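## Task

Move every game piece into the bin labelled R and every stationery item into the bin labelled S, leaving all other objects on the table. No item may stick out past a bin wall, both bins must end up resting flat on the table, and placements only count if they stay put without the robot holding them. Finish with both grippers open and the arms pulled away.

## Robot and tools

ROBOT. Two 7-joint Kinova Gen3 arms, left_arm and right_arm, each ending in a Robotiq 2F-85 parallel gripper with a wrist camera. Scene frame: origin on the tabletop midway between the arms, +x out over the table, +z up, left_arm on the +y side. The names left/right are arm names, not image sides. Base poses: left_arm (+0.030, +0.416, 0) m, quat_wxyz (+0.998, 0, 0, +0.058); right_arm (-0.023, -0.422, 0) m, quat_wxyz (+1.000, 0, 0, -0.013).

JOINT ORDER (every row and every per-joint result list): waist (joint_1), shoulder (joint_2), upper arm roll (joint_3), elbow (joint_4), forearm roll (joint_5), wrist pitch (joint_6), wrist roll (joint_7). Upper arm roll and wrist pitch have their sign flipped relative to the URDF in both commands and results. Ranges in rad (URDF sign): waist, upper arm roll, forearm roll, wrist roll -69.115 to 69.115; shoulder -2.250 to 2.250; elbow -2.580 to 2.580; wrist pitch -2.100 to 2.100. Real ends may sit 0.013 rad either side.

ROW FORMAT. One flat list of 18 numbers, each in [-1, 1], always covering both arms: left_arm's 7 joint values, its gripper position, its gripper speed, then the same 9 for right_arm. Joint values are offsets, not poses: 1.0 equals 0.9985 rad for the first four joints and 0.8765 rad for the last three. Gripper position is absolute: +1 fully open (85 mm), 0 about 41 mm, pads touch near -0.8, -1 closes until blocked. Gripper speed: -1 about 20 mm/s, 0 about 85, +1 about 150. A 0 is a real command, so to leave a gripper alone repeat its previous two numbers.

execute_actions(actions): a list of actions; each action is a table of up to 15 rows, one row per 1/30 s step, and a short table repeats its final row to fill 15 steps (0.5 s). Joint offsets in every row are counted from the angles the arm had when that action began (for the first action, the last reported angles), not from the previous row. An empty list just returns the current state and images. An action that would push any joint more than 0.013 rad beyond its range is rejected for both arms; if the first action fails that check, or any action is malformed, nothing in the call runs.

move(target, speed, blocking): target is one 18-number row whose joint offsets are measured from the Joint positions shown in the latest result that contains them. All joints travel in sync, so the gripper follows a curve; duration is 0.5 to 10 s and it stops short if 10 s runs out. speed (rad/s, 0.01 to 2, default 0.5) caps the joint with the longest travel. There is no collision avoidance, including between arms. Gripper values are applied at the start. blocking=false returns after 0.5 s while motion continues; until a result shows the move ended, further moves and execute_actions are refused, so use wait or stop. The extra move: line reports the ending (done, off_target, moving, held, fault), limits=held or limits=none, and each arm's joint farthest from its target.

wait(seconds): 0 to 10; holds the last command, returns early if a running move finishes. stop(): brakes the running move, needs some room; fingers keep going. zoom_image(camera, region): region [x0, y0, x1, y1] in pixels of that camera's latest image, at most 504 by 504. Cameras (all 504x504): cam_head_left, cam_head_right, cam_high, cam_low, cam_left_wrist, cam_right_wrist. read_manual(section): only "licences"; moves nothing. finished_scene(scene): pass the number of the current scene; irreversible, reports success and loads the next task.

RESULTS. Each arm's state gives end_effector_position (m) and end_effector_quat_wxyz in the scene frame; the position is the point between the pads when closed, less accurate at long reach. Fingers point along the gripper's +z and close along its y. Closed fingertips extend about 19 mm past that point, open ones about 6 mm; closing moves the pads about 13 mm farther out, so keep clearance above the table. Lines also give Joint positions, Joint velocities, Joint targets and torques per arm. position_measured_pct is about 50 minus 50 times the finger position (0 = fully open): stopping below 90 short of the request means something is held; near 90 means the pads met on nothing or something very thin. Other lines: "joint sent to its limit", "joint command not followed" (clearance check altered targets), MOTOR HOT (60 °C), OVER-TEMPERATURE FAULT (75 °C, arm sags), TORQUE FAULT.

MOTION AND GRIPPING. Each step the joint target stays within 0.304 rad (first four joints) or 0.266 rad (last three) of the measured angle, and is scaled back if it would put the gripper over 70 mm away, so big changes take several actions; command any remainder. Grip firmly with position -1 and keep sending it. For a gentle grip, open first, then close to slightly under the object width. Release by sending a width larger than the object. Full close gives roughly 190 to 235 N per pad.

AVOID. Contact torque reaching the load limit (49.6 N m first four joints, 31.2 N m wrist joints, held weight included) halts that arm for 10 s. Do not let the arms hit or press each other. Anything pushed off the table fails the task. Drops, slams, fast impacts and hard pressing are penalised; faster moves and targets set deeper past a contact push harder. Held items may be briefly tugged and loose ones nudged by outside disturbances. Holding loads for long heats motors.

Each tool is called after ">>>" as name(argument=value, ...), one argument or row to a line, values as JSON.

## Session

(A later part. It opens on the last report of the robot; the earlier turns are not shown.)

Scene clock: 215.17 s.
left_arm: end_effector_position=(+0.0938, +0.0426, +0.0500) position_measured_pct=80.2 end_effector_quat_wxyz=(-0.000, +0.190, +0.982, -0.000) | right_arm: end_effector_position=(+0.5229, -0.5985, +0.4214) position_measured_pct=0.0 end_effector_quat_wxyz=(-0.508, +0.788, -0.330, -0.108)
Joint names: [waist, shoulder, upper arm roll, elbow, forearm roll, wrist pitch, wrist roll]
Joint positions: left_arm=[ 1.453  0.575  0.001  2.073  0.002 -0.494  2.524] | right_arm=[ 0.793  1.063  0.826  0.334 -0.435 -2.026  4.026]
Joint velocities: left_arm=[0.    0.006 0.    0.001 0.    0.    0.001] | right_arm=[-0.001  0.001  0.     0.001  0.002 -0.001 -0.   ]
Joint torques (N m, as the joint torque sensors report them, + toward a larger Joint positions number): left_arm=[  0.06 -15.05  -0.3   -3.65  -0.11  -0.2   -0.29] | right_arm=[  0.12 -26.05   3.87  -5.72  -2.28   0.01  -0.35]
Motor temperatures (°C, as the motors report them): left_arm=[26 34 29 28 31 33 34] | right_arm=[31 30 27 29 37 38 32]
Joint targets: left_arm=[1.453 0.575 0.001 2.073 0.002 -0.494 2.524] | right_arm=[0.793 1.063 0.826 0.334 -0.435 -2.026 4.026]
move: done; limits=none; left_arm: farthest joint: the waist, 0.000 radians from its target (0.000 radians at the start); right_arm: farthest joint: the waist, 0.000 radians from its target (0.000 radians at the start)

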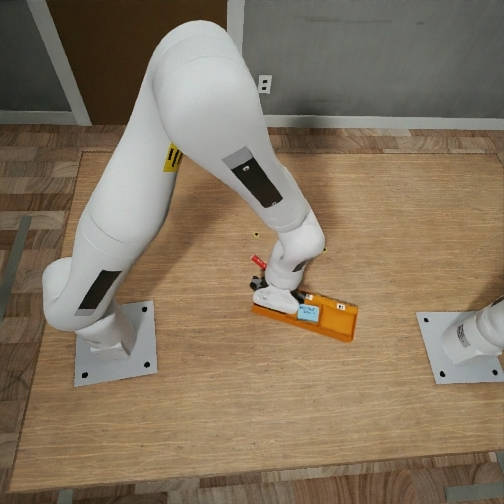

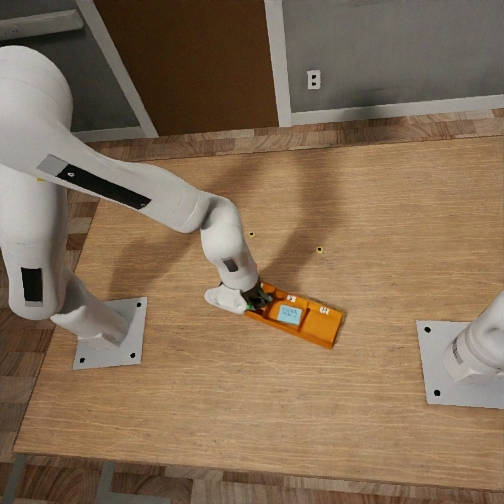

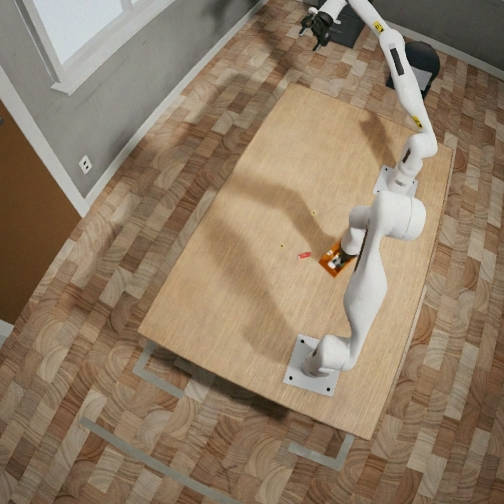

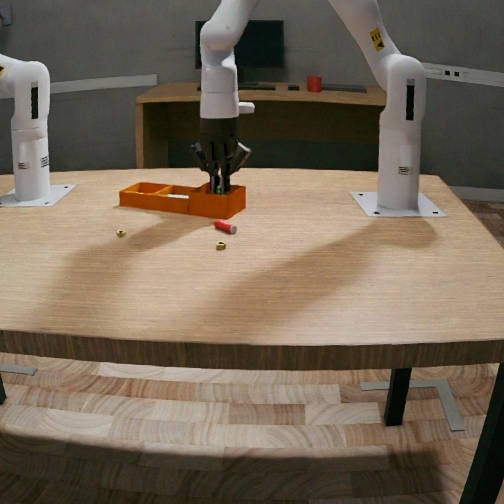

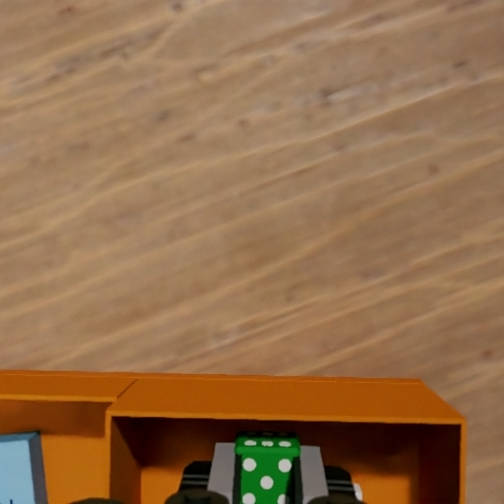

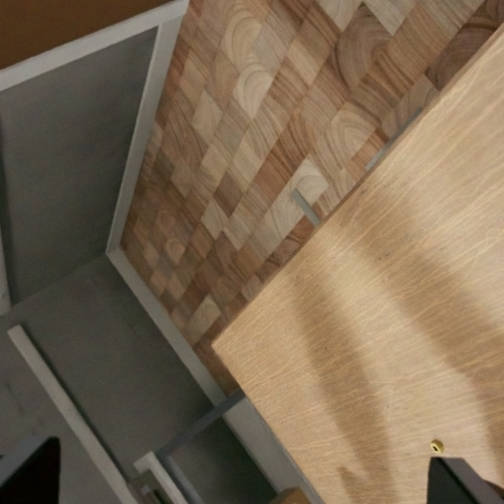

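Release and lift.

>>> move(
  target=[0,0,0,0,0,0,0,-0.4,0, 0,0,0,0,0,0,0,1,0],
)

>>> move(
  target=[0,-0.2,0,-0.08,0,-0.32,0,-0.4,0, 0,0,0,0,0,0,0,1,0],
  speed=0.6,
)

>>> move(
  target=[-0.7,-0.3,0,0,0,-0.33,-0.6,-0.4,0, 0,0,0,0,0,0,0,1,0],
  speed=1,
)

Scene clock: 220.37 s.
left_arm: end_effector_position=(+0.0938, +0.0426, +0.0500) position_measured_pct=69.8 end_effector_quat_wxyz=(-0.000, +0.190, +0.982, -0.000) | right_arm: end_effector_position=(+0.5229, -0.5985, +0.4214) position_measured_pct=0.0 end_effector_quat_wxyz=(-0.508, +0.788, -0.330, -0.108)
Joint names: [waist, shoulder, upper arm roll, elbow, forearm roll, wrist pitch, wrist roll]
Joint positions: left_arm=[ 1.453  0.575  0.001  2.073  0.002 -0.494  2.524] | right_arm=[ 0.793  1.063  0.826  0.334 -0.435 -2.026  4.026]
Joint velocities: left_arm=[-0.001  0.001 -0.     0.     0.     0.    -0.001] | right_arm=[-0.001 -0.001  0.     0.    -0.001  0.001  0.   ]
Joint torques (N m, as the joint torque sensors report them, + toward a larger Joint positions number): left_arm=[  0.07 -15.22  -0.31  -3.63  -0.11  -0.26  -0.24] | right_arm=[  0.14 -25.95   3.67  -5.83  -2.32   0.01  -0.43]
Motor temperatures (°C, as the motors report them): left_arm=[26 34 29 28 31 33 34] | right_arm=[31 30 27 29 37 38 32]
Joint targets: left_arm=[1.453 0.575 0.001 2.073 0.002 -0.494 2.524] | right_arm=[0.793 1.063 0.826 0.334 -0.435 -2.026 4.026]
move: done; limits=none; left_arm: farthest joint: the waist, 0.000 radians from its target (0.000 radians at the start); right_arm: farthest joint: the waist, 0.000 radians from its target (0.000 radians at the start)

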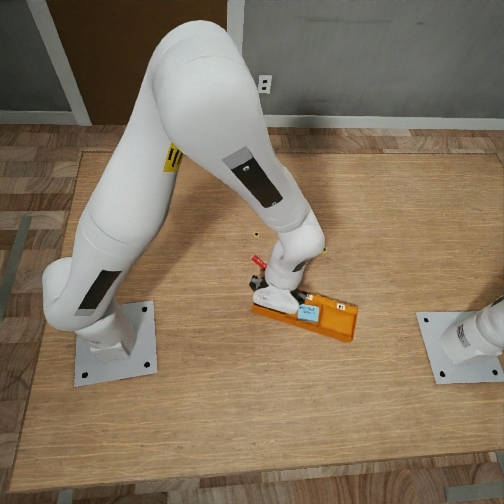

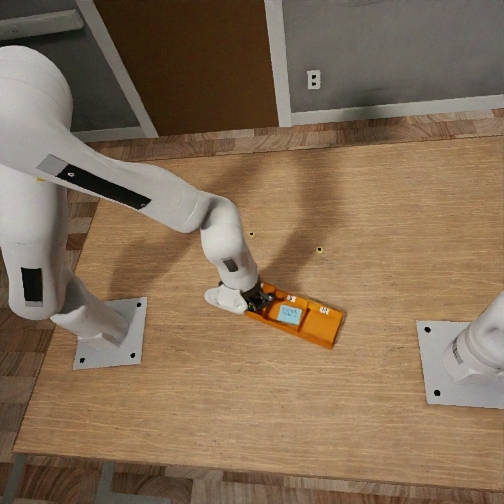

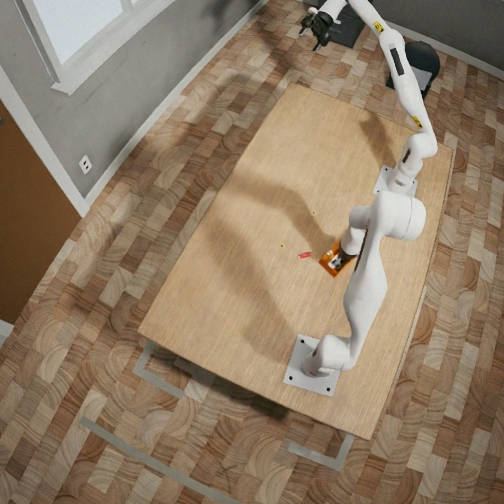

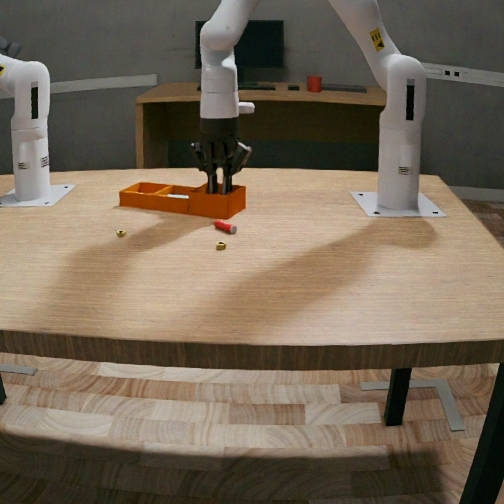

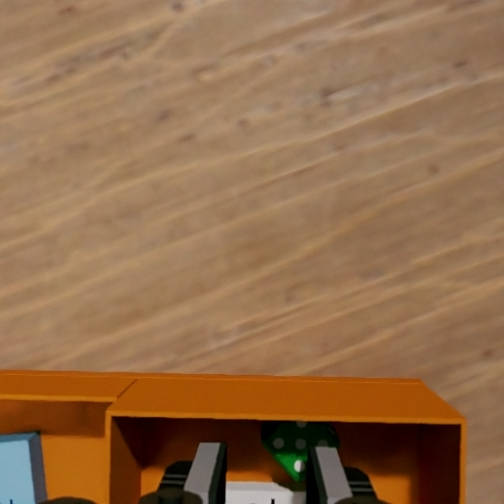

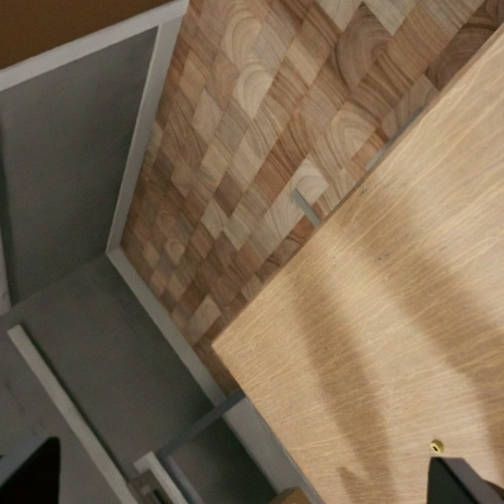

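Scene clock: 221.40 s.
left_arm: end_effector_position=(+0.0926, +0.0468, +0.1401) position_measured_pct=69.8 end_effector_quat_wxyz=(-0.001, +0.190, +0.982, +0.000) | right_arm: end_effector_position=(+0.5229, -0.5985, +0.4214) position_measured_pct=0.0 end_effector_quat_wxyz=(-0.508, +0.788, -0.330, -0.108)
Joint names: [waist, shoulder, upper arm roll, elbow, forearm roll, wrist pitch, wrist roll]
Joint positions: left_arm=[ 1.453  0.375  0.001  1.993  0.002 -0.775  2.524] | right_arm=[ 0.793  1.063  0.826  0.334 -0.435 -2.026  4.026]
Joint velocities: left_arm=[-0.    -0.003 -0.001 -0.    -0.     0.    -0.003] | right_arm=[ 0.001 -0.001  0.    -0.001  0.    -0.001  0.   ]
Joint torques (N m, as the joint torque sensors report them, + toward a larger Joint positions number): left_arm=[  0.07 -13.61  -0.21  -5.6   -0.17  -0.27  -0.13] | right_arm=[  0.14 -26.06   3.76  -5.78  -2.28   0.12  -0.34]
Motor temperatures (°C, as the motors report them): left_arm=[26 34 29 28 31 33 34] | right_arm=[31 30 27 29 37 38 32]
Joint targets: left_arm=[1.453 0.375 0.001 1.993 0.002 -0.775 2.524] | right_arm=[0.793 1.063 0.826 0.334 -0.435 -2.026 4.026]
move: done; limits=none; left_arm: farthest joint: the waist, 0.000 radians from its target (0.000 radians at the start); right_arm: farthest joint: the waist, 0.000 radians from its target (0.000 radians at the start)

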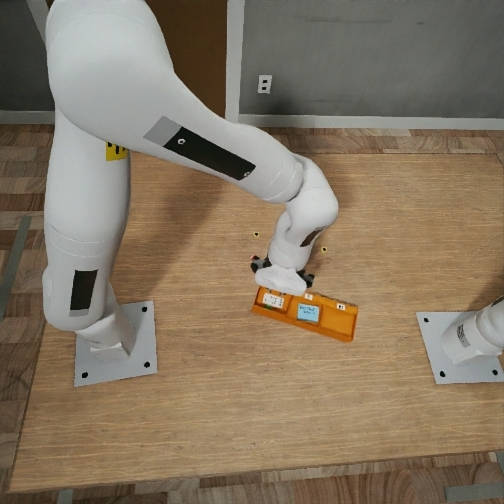

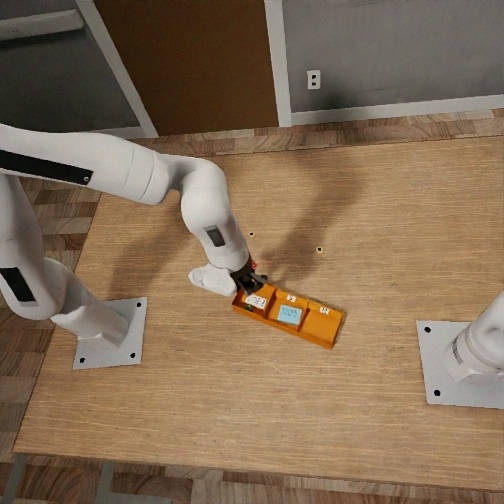

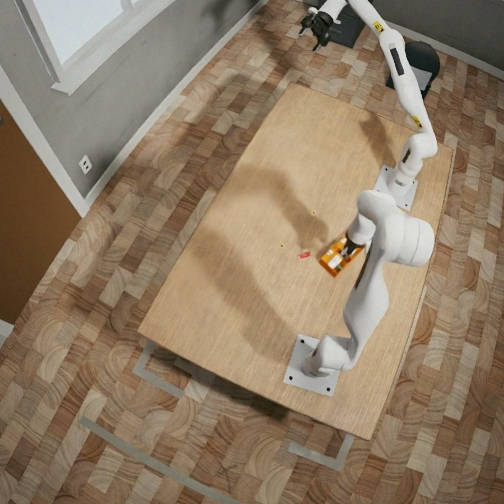

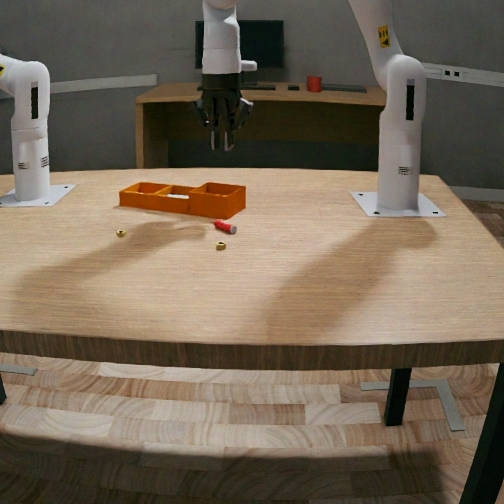

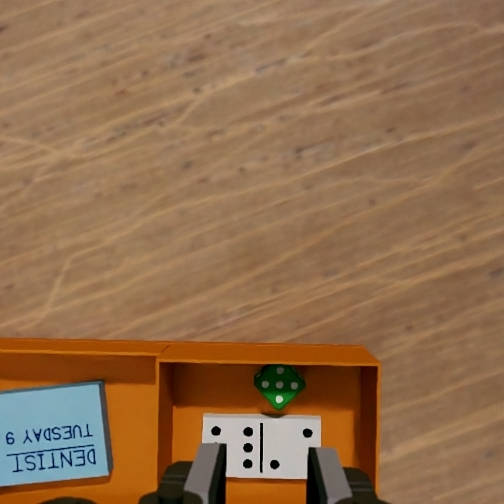

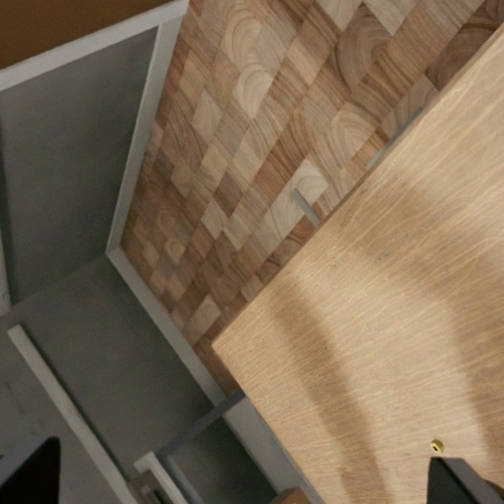

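Scene clock: 222.90 s.
left_arm: end_effector_position=(+0.2650, +0.2106, +0.2430) position_measured_pct=69.8 end_effector_quat_wxyz=(+0.003, +0.104, +0.995, -0.003) | right_arm: end_effector_position=(+0.5229, -0.5985, +0.4214) position_measured_pct=0.0 end_effector_quat_wxyz=(-0.508, +0.788, -0.330, -0.108)
Joint names: [waist, shoulder, upper arm roll, elbow, forearm roll, wrist pitch, wrist roll]
Joint positions: left_arm=[ 0.754  0.076  0.001  1.993  0.002 -1.064  1.998] | right_arm=[ 0.793  1.063  0.826  0.334 -0.435 -2.026  4.026]
Joint velocities: left_arm=[-0.002 -0.001  0.    -0.     0.001  0.    -0.   ] | right_arm=[-0.001  0.    -0.    -0.001 -0.    -0.     0.   ]
Joint torques (N m, as the joint torque sensors report them, + toward a larger Joint positions number): left_arm=[ 0.2  -9.85  0.08 -7.37 -0.16 -0.16 -0.38] | right_arm=[  0.16 -26.07   3.94  -5.81  -2.35  -0.02  -0.32]
Motor temperatures (°C, as the motors report them): left_arm=[26 34 29 28 31 33 34] | right_arm=[31 30 27 29 37 38 32]
Joint targets: left_arm=[0.754 0.076 0.001 1.993 0.002 -1.064 1.998] | right_arm=[0.793 1.063 0.826 0.334 -0.435 -2.026 4.026]
move: done; limits=none; left_arm: farthest joint: the waist, 0.000 radians from its target (0.699 radians at the start); right_arm: farthest joint: the waist, 0.000 radians from its target (0.000 radians at the start)

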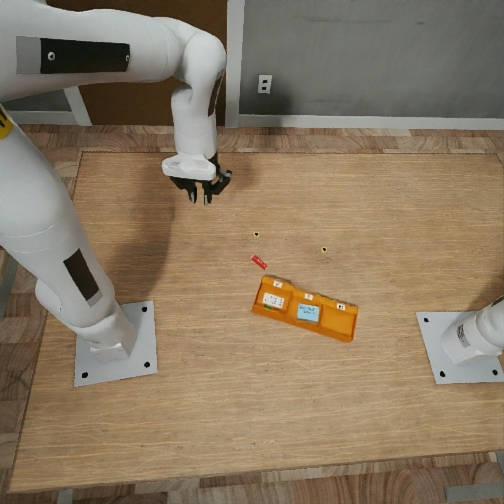

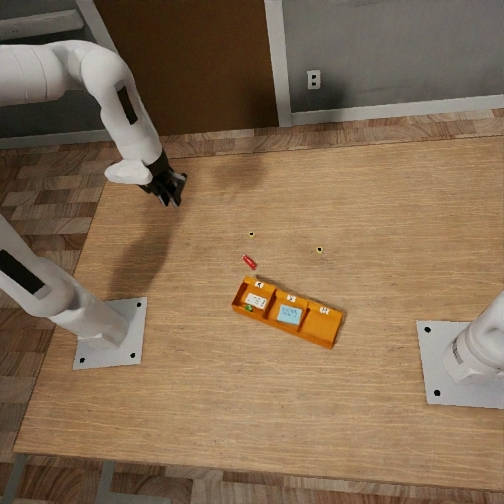

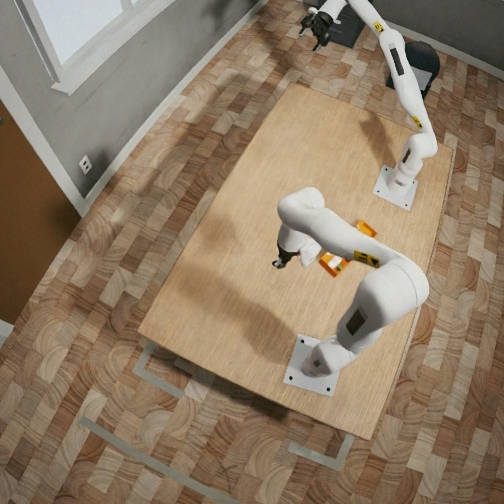

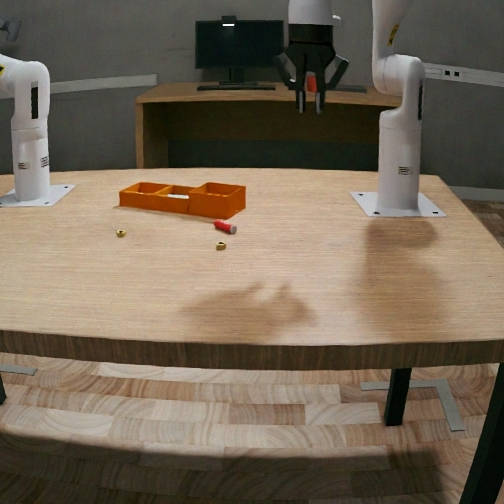

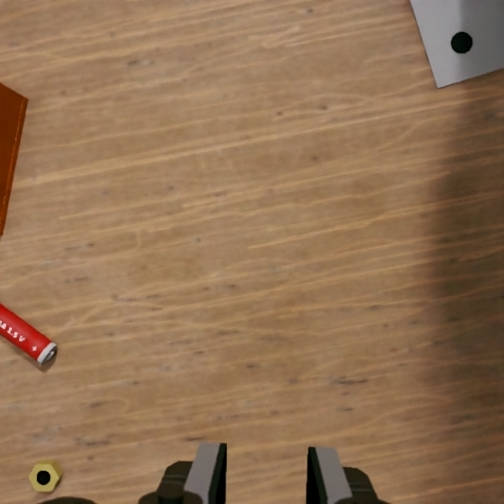

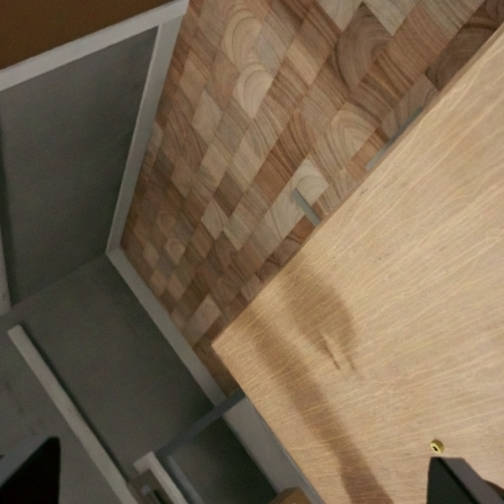

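>>> finished_scene(
  scene=1,
)

The scene is finished: the task was done.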